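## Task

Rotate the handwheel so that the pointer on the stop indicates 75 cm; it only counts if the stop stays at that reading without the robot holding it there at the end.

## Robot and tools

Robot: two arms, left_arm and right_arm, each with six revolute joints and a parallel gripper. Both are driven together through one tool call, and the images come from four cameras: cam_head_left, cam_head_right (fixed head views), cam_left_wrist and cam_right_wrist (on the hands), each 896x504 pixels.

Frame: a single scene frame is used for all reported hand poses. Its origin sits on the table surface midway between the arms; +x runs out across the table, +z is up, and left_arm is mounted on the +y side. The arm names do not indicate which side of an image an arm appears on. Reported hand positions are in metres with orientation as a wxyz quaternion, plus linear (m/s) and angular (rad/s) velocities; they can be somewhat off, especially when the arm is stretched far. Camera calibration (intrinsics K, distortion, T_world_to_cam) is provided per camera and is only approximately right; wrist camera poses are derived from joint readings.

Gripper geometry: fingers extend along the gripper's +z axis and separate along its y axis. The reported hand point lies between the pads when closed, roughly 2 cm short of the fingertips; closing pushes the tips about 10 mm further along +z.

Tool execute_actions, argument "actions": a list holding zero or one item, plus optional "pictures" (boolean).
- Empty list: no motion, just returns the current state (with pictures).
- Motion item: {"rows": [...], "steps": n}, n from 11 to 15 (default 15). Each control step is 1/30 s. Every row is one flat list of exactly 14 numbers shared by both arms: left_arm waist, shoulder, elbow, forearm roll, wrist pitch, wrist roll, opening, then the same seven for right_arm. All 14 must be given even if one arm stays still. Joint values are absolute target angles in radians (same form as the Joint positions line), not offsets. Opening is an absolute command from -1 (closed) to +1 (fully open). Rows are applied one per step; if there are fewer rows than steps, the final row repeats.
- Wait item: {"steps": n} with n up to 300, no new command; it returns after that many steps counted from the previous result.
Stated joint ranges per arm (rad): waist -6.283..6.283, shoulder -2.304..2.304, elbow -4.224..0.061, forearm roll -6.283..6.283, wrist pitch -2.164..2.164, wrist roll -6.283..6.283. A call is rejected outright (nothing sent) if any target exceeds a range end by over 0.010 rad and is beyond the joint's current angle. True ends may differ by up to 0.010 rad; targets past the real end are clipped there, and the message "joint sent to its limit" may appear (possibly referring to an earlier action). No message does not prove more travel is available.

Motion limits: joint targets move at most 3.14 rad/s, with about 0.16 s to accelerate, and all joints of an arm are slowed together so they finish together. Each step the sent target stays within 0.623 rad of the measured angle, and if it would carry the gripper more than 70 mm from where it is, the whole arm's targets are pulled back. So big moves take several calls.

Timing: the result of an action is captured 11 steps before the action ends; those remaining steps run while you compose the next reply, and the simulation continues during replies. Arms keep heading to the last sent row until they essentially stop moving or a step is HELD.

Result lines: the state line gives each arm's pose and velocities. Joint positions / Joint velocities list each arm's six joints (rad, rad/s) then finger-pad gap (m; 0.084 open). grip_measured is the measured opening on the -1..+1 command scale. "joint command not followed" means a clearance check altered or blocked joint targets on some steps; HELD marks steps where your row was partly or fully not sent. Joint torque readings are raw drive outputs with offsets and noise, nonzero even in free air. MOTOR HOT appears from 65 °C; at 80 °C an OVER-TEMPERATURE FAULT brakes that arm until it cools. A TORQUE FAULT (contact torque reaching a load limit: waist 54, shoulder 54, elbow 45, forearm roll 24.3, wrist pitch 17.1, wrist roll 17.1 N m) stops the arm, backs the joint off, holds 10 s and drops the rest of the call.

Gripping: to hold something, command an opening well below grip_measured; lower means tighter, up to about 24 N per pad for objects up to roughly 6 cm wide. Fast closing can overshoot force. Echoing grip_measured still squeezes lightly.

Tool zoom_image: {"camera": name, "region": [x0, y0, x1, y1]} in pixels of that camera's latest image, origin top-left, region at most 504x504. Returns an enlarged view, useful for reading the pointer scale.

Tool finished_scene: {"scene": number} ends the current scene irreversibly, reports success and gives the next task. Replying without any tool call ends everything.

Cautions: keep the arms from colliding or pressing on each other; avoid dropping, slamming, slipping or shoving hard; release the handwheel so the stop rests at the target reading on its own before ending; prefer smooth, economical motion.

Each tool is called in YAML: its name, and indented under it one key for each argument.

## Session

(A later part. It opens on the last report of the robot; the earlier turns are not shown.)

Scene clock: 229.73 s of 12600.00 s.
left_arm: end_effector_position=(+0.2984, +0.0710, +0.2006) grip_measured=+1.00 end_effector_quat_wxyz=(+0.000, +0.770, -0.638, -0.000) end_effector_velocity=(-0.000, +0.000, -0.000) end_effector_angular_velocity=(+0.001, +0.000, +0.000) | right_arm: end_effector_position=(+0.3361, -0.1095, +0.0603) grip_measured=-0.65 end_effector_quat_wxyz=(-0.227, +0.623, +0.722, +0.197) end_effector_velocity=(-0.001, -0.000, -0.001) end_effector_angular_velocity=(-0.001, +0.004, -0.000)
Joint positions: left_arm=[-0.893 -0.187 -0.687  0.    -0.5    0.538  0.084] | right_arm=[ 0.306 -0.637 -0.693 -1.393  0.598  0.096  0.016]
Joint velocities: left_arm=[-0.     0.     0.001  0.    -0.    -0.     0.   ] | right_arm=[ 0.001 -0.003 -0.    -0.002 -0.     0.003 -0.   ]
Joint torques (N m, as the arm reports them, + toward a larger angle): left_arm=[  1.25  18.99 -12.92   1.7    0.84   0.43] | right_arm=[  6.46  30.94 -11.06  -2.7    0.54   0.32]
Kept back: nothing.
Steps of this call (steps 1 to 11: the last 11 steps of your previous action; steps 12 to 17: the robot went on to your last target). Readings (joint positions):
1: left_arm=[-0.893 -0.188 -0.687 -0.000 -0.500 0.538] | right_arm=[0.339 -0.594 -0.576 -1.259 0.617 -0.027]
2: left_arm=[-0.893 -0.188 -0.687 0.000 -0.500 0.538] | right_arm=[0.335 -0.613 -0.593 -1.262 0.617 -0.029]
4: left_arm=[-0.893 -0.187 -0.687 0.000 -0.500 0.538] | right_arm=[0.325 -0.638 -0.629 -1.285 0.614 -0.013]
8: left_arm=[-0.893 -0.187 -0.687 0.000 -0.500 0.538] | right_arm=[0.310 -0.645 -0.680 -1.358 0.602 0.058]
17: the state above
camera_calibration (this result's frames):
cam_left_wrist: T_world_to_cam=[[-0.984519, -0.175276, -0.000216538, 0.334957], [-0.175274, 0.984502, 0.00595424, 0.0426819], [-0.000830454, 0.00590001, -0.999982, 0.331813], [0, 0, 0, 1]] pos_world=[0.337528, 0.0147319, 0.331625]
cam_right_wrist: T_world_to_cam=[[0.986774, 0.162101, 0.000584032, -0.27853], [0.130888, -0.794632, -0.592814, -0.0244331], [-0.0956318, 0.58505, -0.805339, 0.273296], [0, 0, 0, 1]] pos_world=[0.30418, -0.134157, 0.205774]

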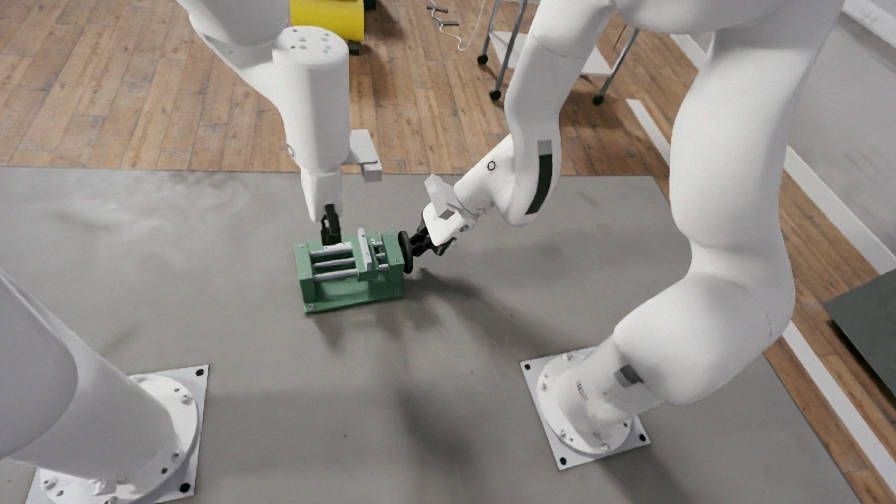

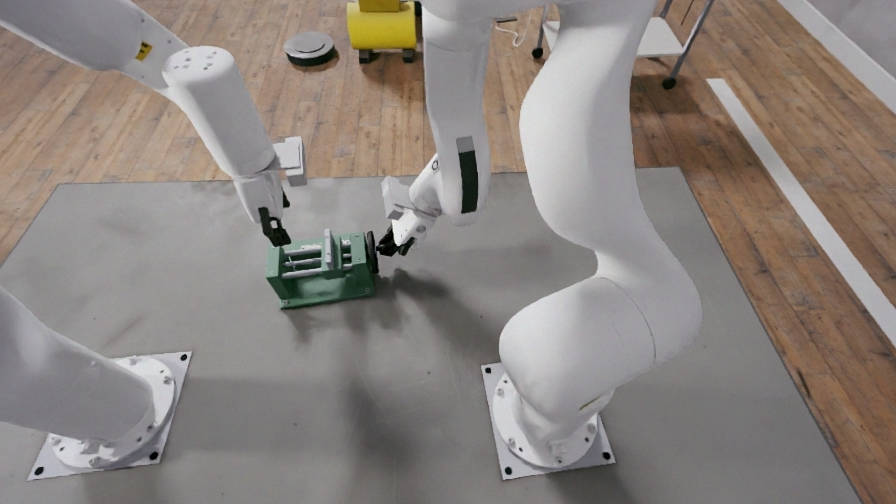

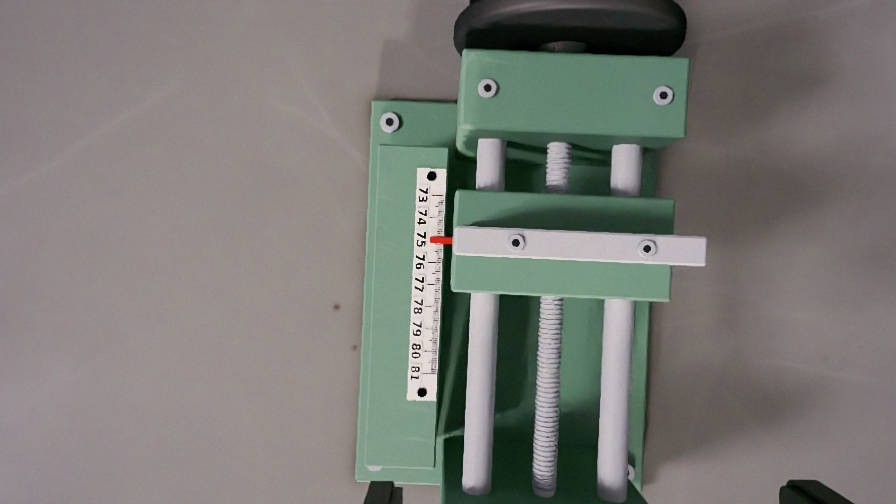

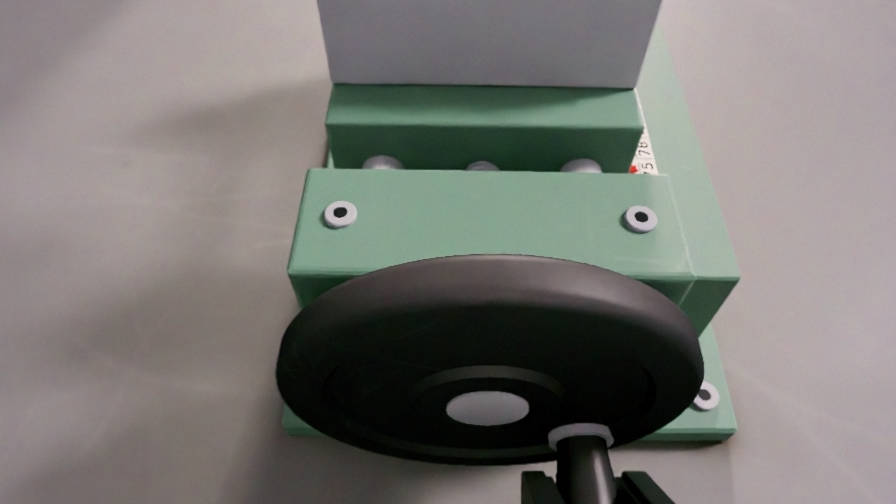

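execute_actions:
  actions: []

Scene clock: 232.13 s of 12600.00 s.
left_arm: end_effector_position=(+0.2984, +0.0710, +0.2006) grip_measured=+1.00 end_effector_quat_wxyz=(+0.000, +0.770, -0.638, -0.000) end_effector_velocity=(-0.000, -0.000, +0.000) end_effector_angular_velocity=(-0.000, -0.000, -0.001) | right_arm: end_effector_position=(+0.3360, -0.1095, +0.0601) grip_measured=-0.65 end_effector_quat_wxyz=(-0.228, +0.623, +0.722, +0.196) end_effector_velocity=(+0.000, -0.000, +0.000) end_effector_angular_velocity=(+0.000, +0.000, -0.003)
Joint positions: left_arm=[-0.893 -0.188 -0.687 -0.    -0.5    0.538  0.084] | right_arm=[ 0.306 -0.638 -0.693 -1.394  0.598  0.096  0.016]
Joint velocities: left_arm=[-0.  0. -0. -0. -0.  0.  0.] | right_arm=[-0.001  0.     0.     0.001  0.     0.001 -0.   ]
Joint torques (N m, as the arm reports them, + toward a larger angle): left_arm=[  1.86  21.14 -13.75   1.85   0.64   0.59] | right_arm=[  5.81  29.8  -11.44  -2.37   0.75   0.3 ]
Kept back: nothing.
Steps of this call (steps 1 to 15: the robot went on to your last target; steps 16 to 72: nothing new was sent). Readings (joint positions):
1: left_arm=[-0.893 -0.187 -0.687 -0.000 -0.500 0.538] | right_arm=[0.306 -0.637 -0.693 -1.393 0.598 0.096]
2: left_arm=[-0.893 -0.188 -0.687 0.000 -0.500 0.538] | right_arm=[0.306 -0.637 -0.693 -1.394 0.598 0.096]
4: left_arm=[-0.893 -0.188 -0.687 -0.000 -0.500 0.538] | right_arm=[0.306 -0.637 -0.693 -1.394 0.598 0.096]
8: left_arm=[-0.893 -0.187 -0.687 -0.000 -0.500 0.538] | right_arm=[0.306 -0.637 -0.693 -1.394 0.598 0.096]
72: the state above
All arms were judged still, so your last target was given up. Only a new action makes them travel on or press farther. Fingers that are still opening or closing keep moving.
camera_calibration (this result's frames):
cam_left_wrist: T_world_to_cam=[[-0.984519, -0.175276, -0.000216429, 0.334957], [-0.175275, 0.984502, 0.00595437, 0.0426819], [-0.000830585, 0.00590012, -0.999982, 0.331813], [0, 0, 0, 1]] pos_world=[0.337528, 0.0147319, 0.331625]
cam_right_wrist: T_world_to_cam=[[0.986723, 0.162411, 0.000237532, -0.278399], [0.13093, -0.794594, -0.592856, -0.0244694], [-0.0960974, 0.585016, -0.805308, 0.273331], [0, 0, 0, 1]] pos_world=[0.304173, -0.134131, 0.205675]

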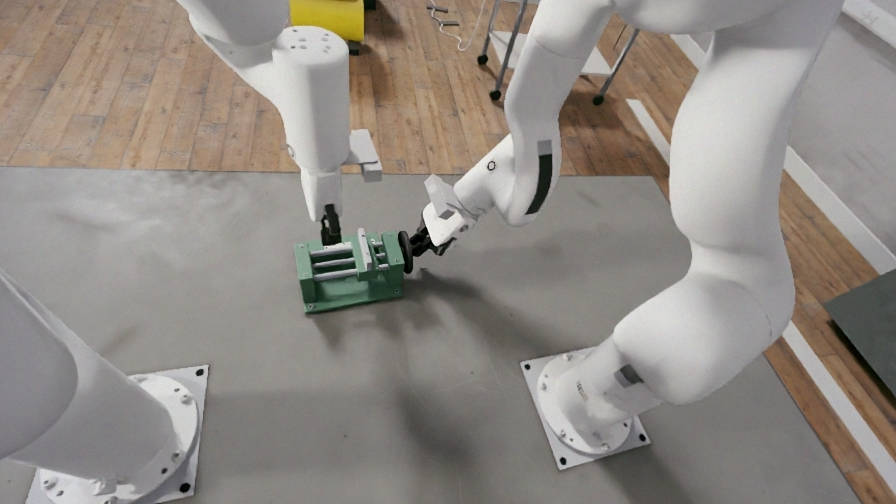

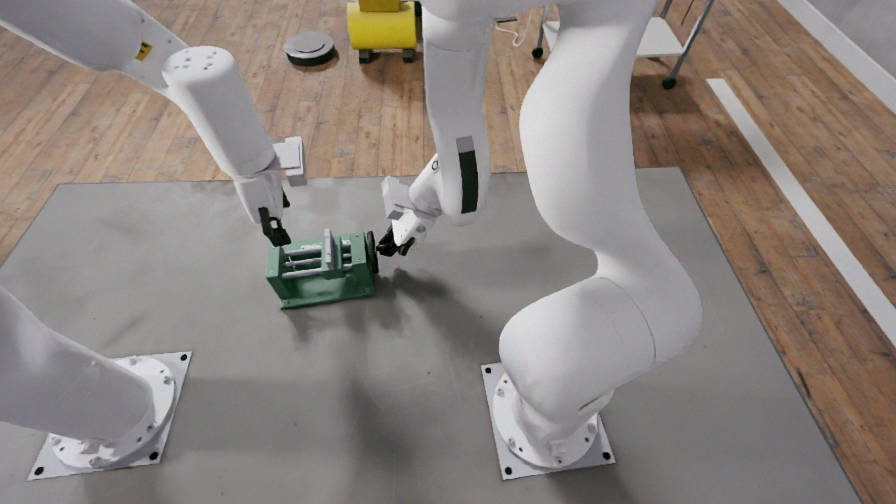

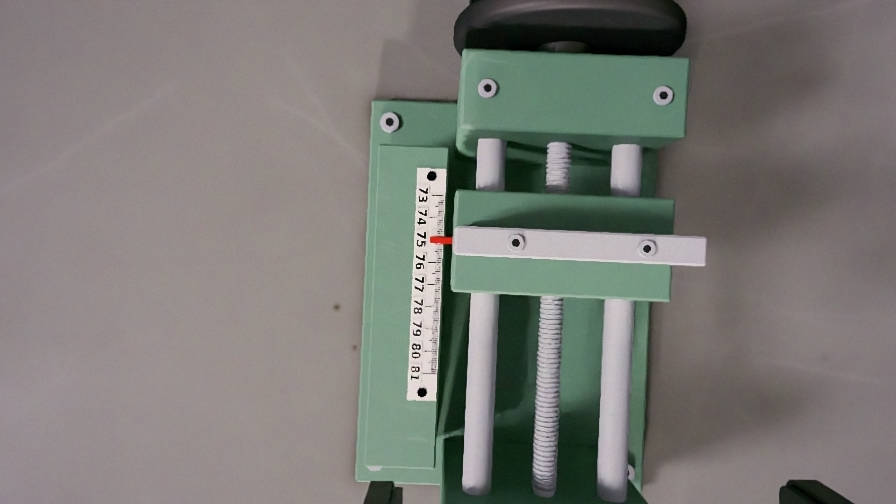

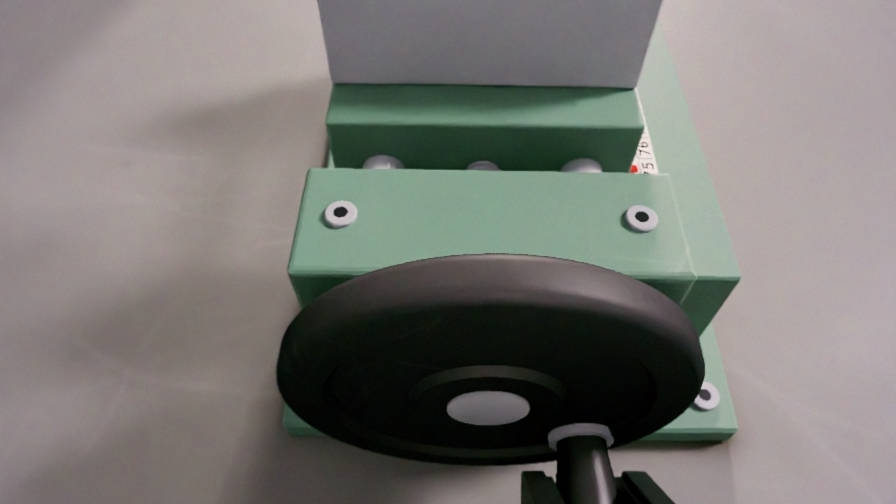

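execute_actions:
  actions:
    - {"rows": [[-0.893,-0.1875,-0.6871,0,-0.4996,0.538,1,0.3062,-0.6375,-0.6935,-1.3939,0.5985,0.0963,-0.6],[-0.893,-0.1875,-0.6871,0,-0.4996,0.538,1,0.3062,-0.6375,-0.6935,-1.3939,0.5985,0.0963,-0.5],[-0.893,-0.1875,-0.6871,0,-0.4996,0.538,1,0.3062,-0.6375,-0.6935,-1.3939,0.5985,0.0963,-0.4],[-0.893,-0.1875,-0.6871,0,-0.4996,0.538,1,0.3062,-0.6375,-0.6935,-1.3939,0.5985,0.0963,-0.3],[-0.893,-0.1875,-0.6871,0,-0.4996,0.538,1,0.3062,-0.6375,-0.6935,-1.3939,0.5985,0.0963,-0.2],[-0.893,-0.1875,-0.6871,0,-0.4996,0.538,1,0.3062,-0.6375,-0.6935,-1.3939,0.5985,0.0963,-0.15]], "steps": 11}

execute_actions:
  actions:
    - {"rows": [[-0.893,-0.1875,-0.6871,0,-0.4996,0.538,1,0.3056,-0.6365,-0.6931,-1.3955,0.5985,0.0975,-0.15],[-0.893,-0.1875,-0.6871,0,-0.4996,0.538,1,0.3038,-0.6333,-0.6921,-1.4003,0.5984,0.1012,-0.15],[-0.893,-0.1875,-0.6871,0,-0.4996,0.538,1,0.3009,-0.6283,-0.6904,-1.4080,0.5984,0.1070,-0.15],[-0.893,-0.1875,-0.6871,0,-0.4996,0.538,1,0.2970,-0.6216,-0.6880,-1.4184,0.5983,0.1149,-0.15],[-0.893,-0.1875,-0.6871,0,-0.4996,0.538,1,0.2923,-0.6135,-0.6853,-1.4309,0.5982,0.1244,-0.15],[-0.893,-0.1875,-0.6871,0,-0.4996,0.538,1,0.2870,-0.6043,-0.6821,-1.4451,0.5981,0.1351,-0.15],[-0.893,-0.1875,-0.6871,0,-0.4996,0.538,1,0.2814,-0.5945,-0.6787,-1.4602,0.5979,0.1466,-0.15],[-0.893,-0.1875,-0.6871,0,-0.4996,0.538,1,0.2756,-0.5844,-0.6753,-1.4757,0.5978,0.1583,-0.15],[-0.893,-0.1875,-0.6871,0,-0.4996,0.538,1,0.2699,-0.5746,-0.6719,-1.4908,0.5976,0.1698,-0.15],[-0.893,-0.1875,-0.6871,0,-0.4996,0.538,1,0.2646,-0.5654,-0.6688,-1.5050,0.5975,0.1805,-0.15],[-0.893,-0.1875,-0.6871,0,-0.4996,0.538,1,0.2599,-0.5573,-0.6660,-1.5175,0.5974,0.1901,-0.15],[-0.893,-0.1875,-0.6871,0,-0.4996,0.538,1,0.2561,-0.5506,-0.6637,-1.5278,0.5973,0.1979,-0.15],[-0.893,-0.1875,-0.6871,0,-0.4996,0.538,1,0.2532,-0.5456,-0.6620,-1.5356,0.5973,0.2038,-0.15],[-0.893,-0.1875,-0.6871,0,-0.4996,0.538,1,0.2514,-0.5424,-0.6609,-1.5404,0.5972,0.2074,-0.15],[-0.893,-0.1875,-0.6871,0,-0.4996,0.538,1,0.2508,-0.5414,-0.6605,-1.5420,0.5972,0.2086,-0.15]], "steps": 15}

execute_actions:
  actions:
    - {"steps": 22}
  pictures: true

zoom_image:
  camera: "cam_left_wrist"
  region: [410, 210, 470, 270]

Scene clock: 235.67 s of 12600.00 s.
left_arm: end_effector_position=(+0.2984, +0.0710, +0.2006) grip_measured=+1.00 end_effector_quat_wxyz=(+0.000, +0.770, -0.638, -0.000) end_effector_velocity=(+0.000, +0.000, -0.000) end_effector_angular_velocity=(+0.000, +0.000, -0.000) | right_arm: end_effector_position=(+0.3360, -0.1095, +0.0601) grip_measured=-0.65 end_effector_quat_wxyz=(-0.228, +0.623, +0.722, +0.196) end_effector_velocity=(+0.000, +0.000, -0.000) end_effector_angular_velocity=(-0.000, -0.001, +0.001)
Joint positions: left_arm=[-0.893 -0.188 -0.687 -0.    -0.5    0.538  0.084] | right_arm=[ 0.306 -0.638 -0.693 -1.394  0.598  0.096  0.016]
Joint velocities: left_arm=[ 0. -0. -0.  0. -0.  0.  0.] | right_arm=[ 0.    -0.    -0.001  0.    -0.    -0.001 -0.   ]
Joint torques (N m, as the arm reports them, + toward a larger angle): left_arm=[  1.54  17.46 -13.4    1.82   0.6    0.44] | right_arm=[  6.46  30.09 -11.41  -2.57   0.7    0.39]
Kept back: the last 11 steps of this action.
Steps of this call (steps 1 to 106: nothing new was sent). Readings (joint positions):
1: left_arm=[-0.893 -0.188 -0.687 0.000 -0.500 0.538] | right_arm=[0.306 -0.638 -0.693 -1.394 0.598 0.096]
2: left_arm=[-0.893 -0.188 -0.687 -0.000 -0.500 0.538] | right_arm=[0.306 -0.638 -0.693 -1.394 0.598 0.096]
4: left_arm=[-0.893 -0.187 -0.687 0.000 -0.500 0.538] | right_arm=[0.306 -0.638 -0.693 -1.394 0.598 0.096]
8: left_arm=[-0.893 -0.187 -0.687 -0.000 -0.500 0.538] | right_arm=[0.306 -0.638 -0.693 -1.394 0.598 0.096]
106: the state above

Scene clock: 236.17 s of 12600.00 s.
left_arm: end_effector_position=(+0.2984, +0.0710, +0.2006) grip_measured=+1.00 end_effector_quat_wxyz=(+0.000, +0.770, -0.638, -0.000) end_effector_velocity=(+0.000, -0.000, +0.000) end_effector_angular_velocity=(-0.001, -0.000, -0.000) | right_arm: end_effector_position=(+0.3360, -0.1101, +0.0610) grip_measured=-0.16 end_effector_quat_wxyz=(-0.228, +0.623, +0.722, +0.196) end_effector_velocity=(+0.003, -0.016, +0.025) end_effector_angular_velocity=(+0.004, +0.004, -0.003)
Joint positions: left_arm=[-0.893 -0.187 -0.687  0.    -0.5    0.538  0.084] | right_arm=[ 0.305 -0.635 -0.692 -1.398  0.598  0.1    0.037]
Joint velocities: left_arm=[ 0.     0.    -0.001  0.    -0.     0.     0.   ] | right_arm=[-0.042  0.071  0.026 -0.11  -0.     0.086  0.   ]
Joint torques (N m, as the arm reports them, + toward a larger angle): left_arm=[  2.59  19.01 -13.81   1.73   0.68   0.6 ] | right_arm=[  5.29  35.17 -12.12  -3.16   0.68   0.38]
Steps of this call (steps 1 to 11: the last 11 steps of your previous action; steps 12 to 15: the first 4 steps of this action). Readings (joint positions):
12: left_arm=[-0.893 -0.188 -0.687 0.000 -0.500 0.538] | right_arm=[0.306 -0.638 -0.693 -1.394 0.599 0.096]
13: left_arm=[-0.893 -0.187 -0.687 0.000 -0.500 0.538] | right_arm=[0.306 -0.637 -0.693 -1.394 0.599 0.097]
15: the state above

Scene clock: 236.90 s of 12600.00 s.
left_arm: end_effector_position=(+0.2984, +0.0710, +0.2006) grip_measured=+1.00 end_effector_quat_wxyz=(+0.000, +0.770, -0.638, -0.000) end_effector_velocity=(-0.000, +0.000, -0.000) end_effector_angular_velocity=(+0.000, +0.000, +0.001) | right_arm: end_effector_position=(+0.3393, -0.1320, +0.0927) grip_measured=-0.16 end_effector_quat_wxyz=(-0.228, +0.623, +0.722, +0.196) end_effector_velocity=(+0.001, -0.000, +0.001) end_effector_angular_velocity=(+0.000, -0.003, +0.002)
Joint positions: left_arm=[-0.893 -0.187 -0.687 -0.    -0.5    0.538  0.084] | right_arm=[ 0.251 -0.542 -0.661 -1.542  0.597  0.208  0.037]
Joint velocities: left_arm=[-0.    -0.     0.    -0.     0.    -0.001  0.   ] | right_arm=[-0.001  0.003 -0.    -0.003 -0.    -0.     0.   ]
Joint torques (N m, as the arm reports them, + toward a larger angle): left_arm=[  3.11  19.49 -12.5    1.38   0.83   0.43] | right_arm=[  5.93  28.72 -13.31  -2.46   0.71   0.36]
Kept back: nothing.
Steps of this call (steps 1 to 11: the last 11 steps of your previous action; steps 12 to 22: the robot went on to your last target). Readings (joint positions):
1: left_arm=[-0.893 -0.188 -0.687 0.000 -0.500 0.538] | right_arm=[0.303 -0.632 -0.691 -1.403 0.598 0.103]
2: left_arm=[-0.893 -0.187 -0.687 0.000 -0.500 0.538] | right_arm=[0.300 -0.627 -0.690 -1.410 0.598 0.109]
4: left_arm=[-0.893 -0.187 -0.687 0.000 -0.500 0.538] | right_arm=[0.293 -0.615 -0.686 -1.430 0.598 0.123]
8: left_arm=[-0.893 -0.187 -0.687 0.000 -0.500 0.538] | right_arm=[0.273 -0.579 -0.674 -1.483 0.598 0.164]
22: the state above
camera_calibration (this result's frames):
cam_left_wrist: T_world_to_cam=[[-0.984519, -0.175276, -0.000216548, 0.334957], [-0.175274, 0.984502, 0.00595418, 0.042682], [-0.000830433, 0.00589996, -0.999982, 0.331813], [0, 0, 0, 1]] pos_world=[0.337528, 0.0147319, 0.331625]
cam_right_wrist: T_world_to_cam=[[0.986718, 0.162443, 0.0000557015, -0.27794], [0.130815, -0.794398, -0.593143, -0.0234386], [-0.0963075, 0.585272, -0.805097, 0.31311], [0, 0, 0, 1]] pos_world=[0.307469, -0.156725, 0.238197]

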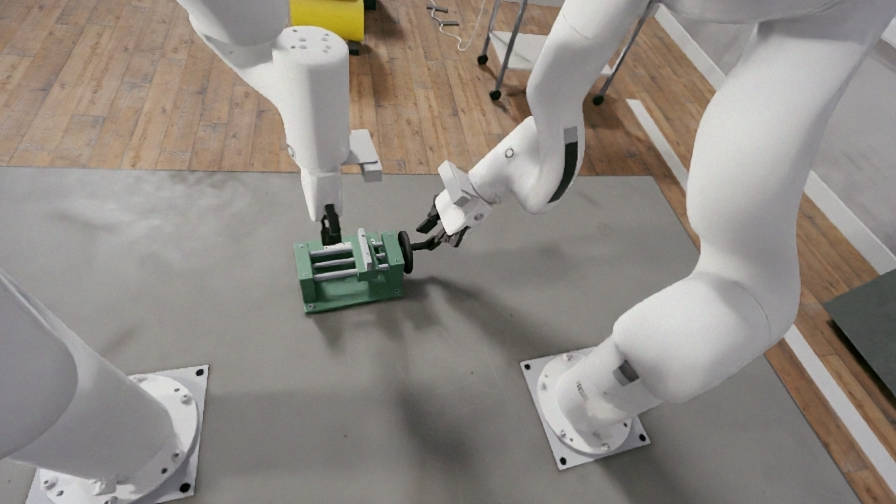

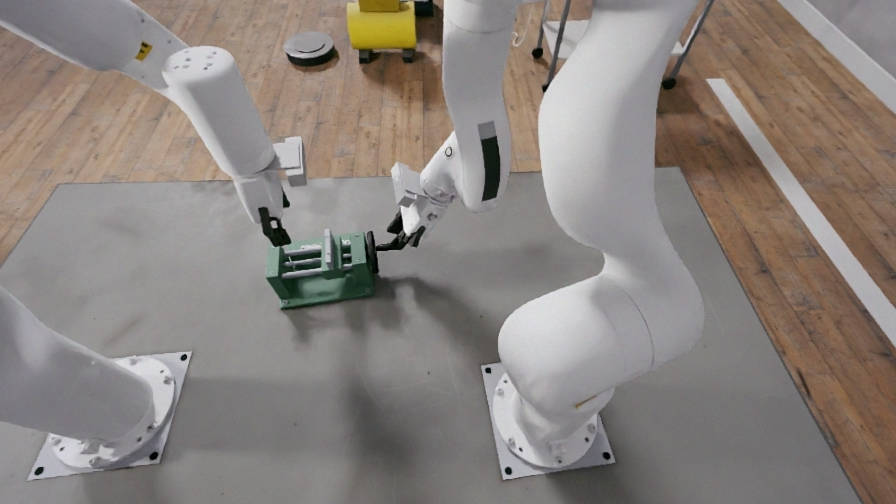

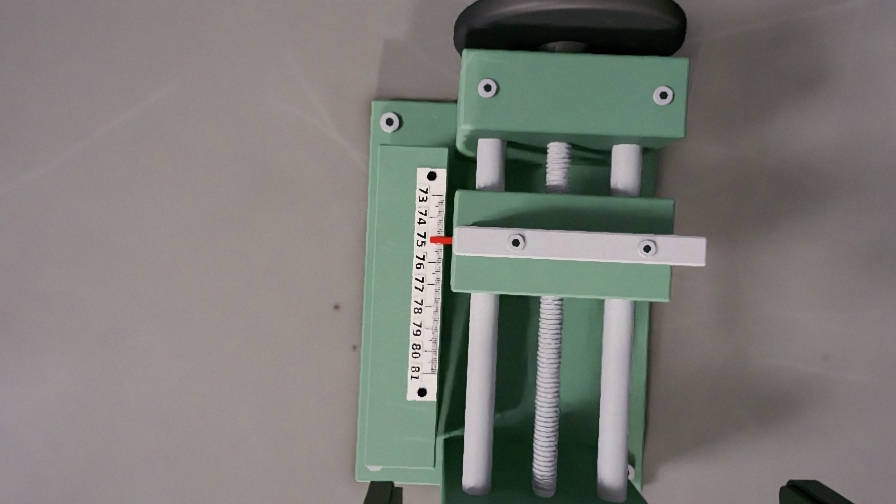

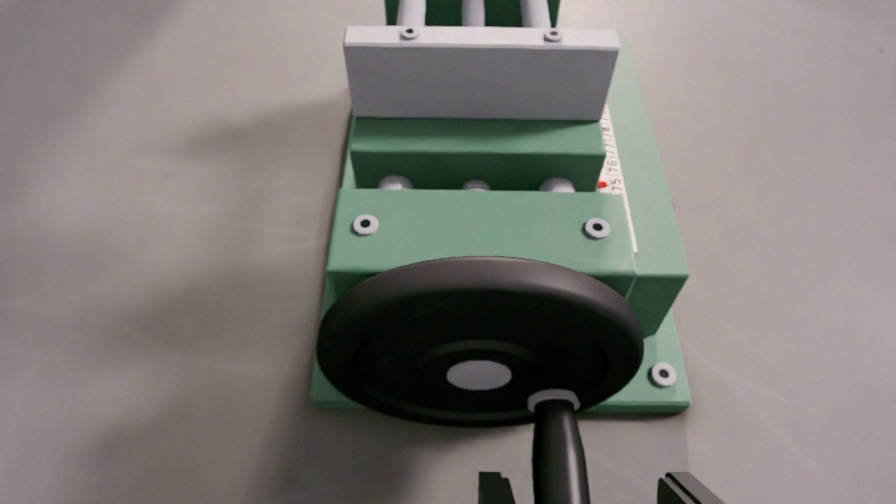

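Region (410, 210, 470, 270) of cam_left_wrist's 896x504 image, scaled by 8.400, with more detail than that image has.

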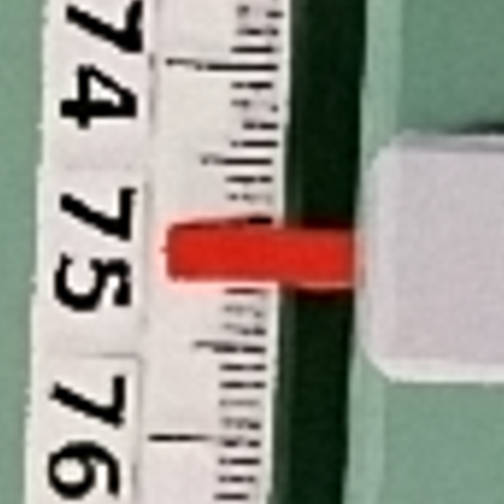

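finished_scene:
  scene: 1

The scene is finished: the task was done.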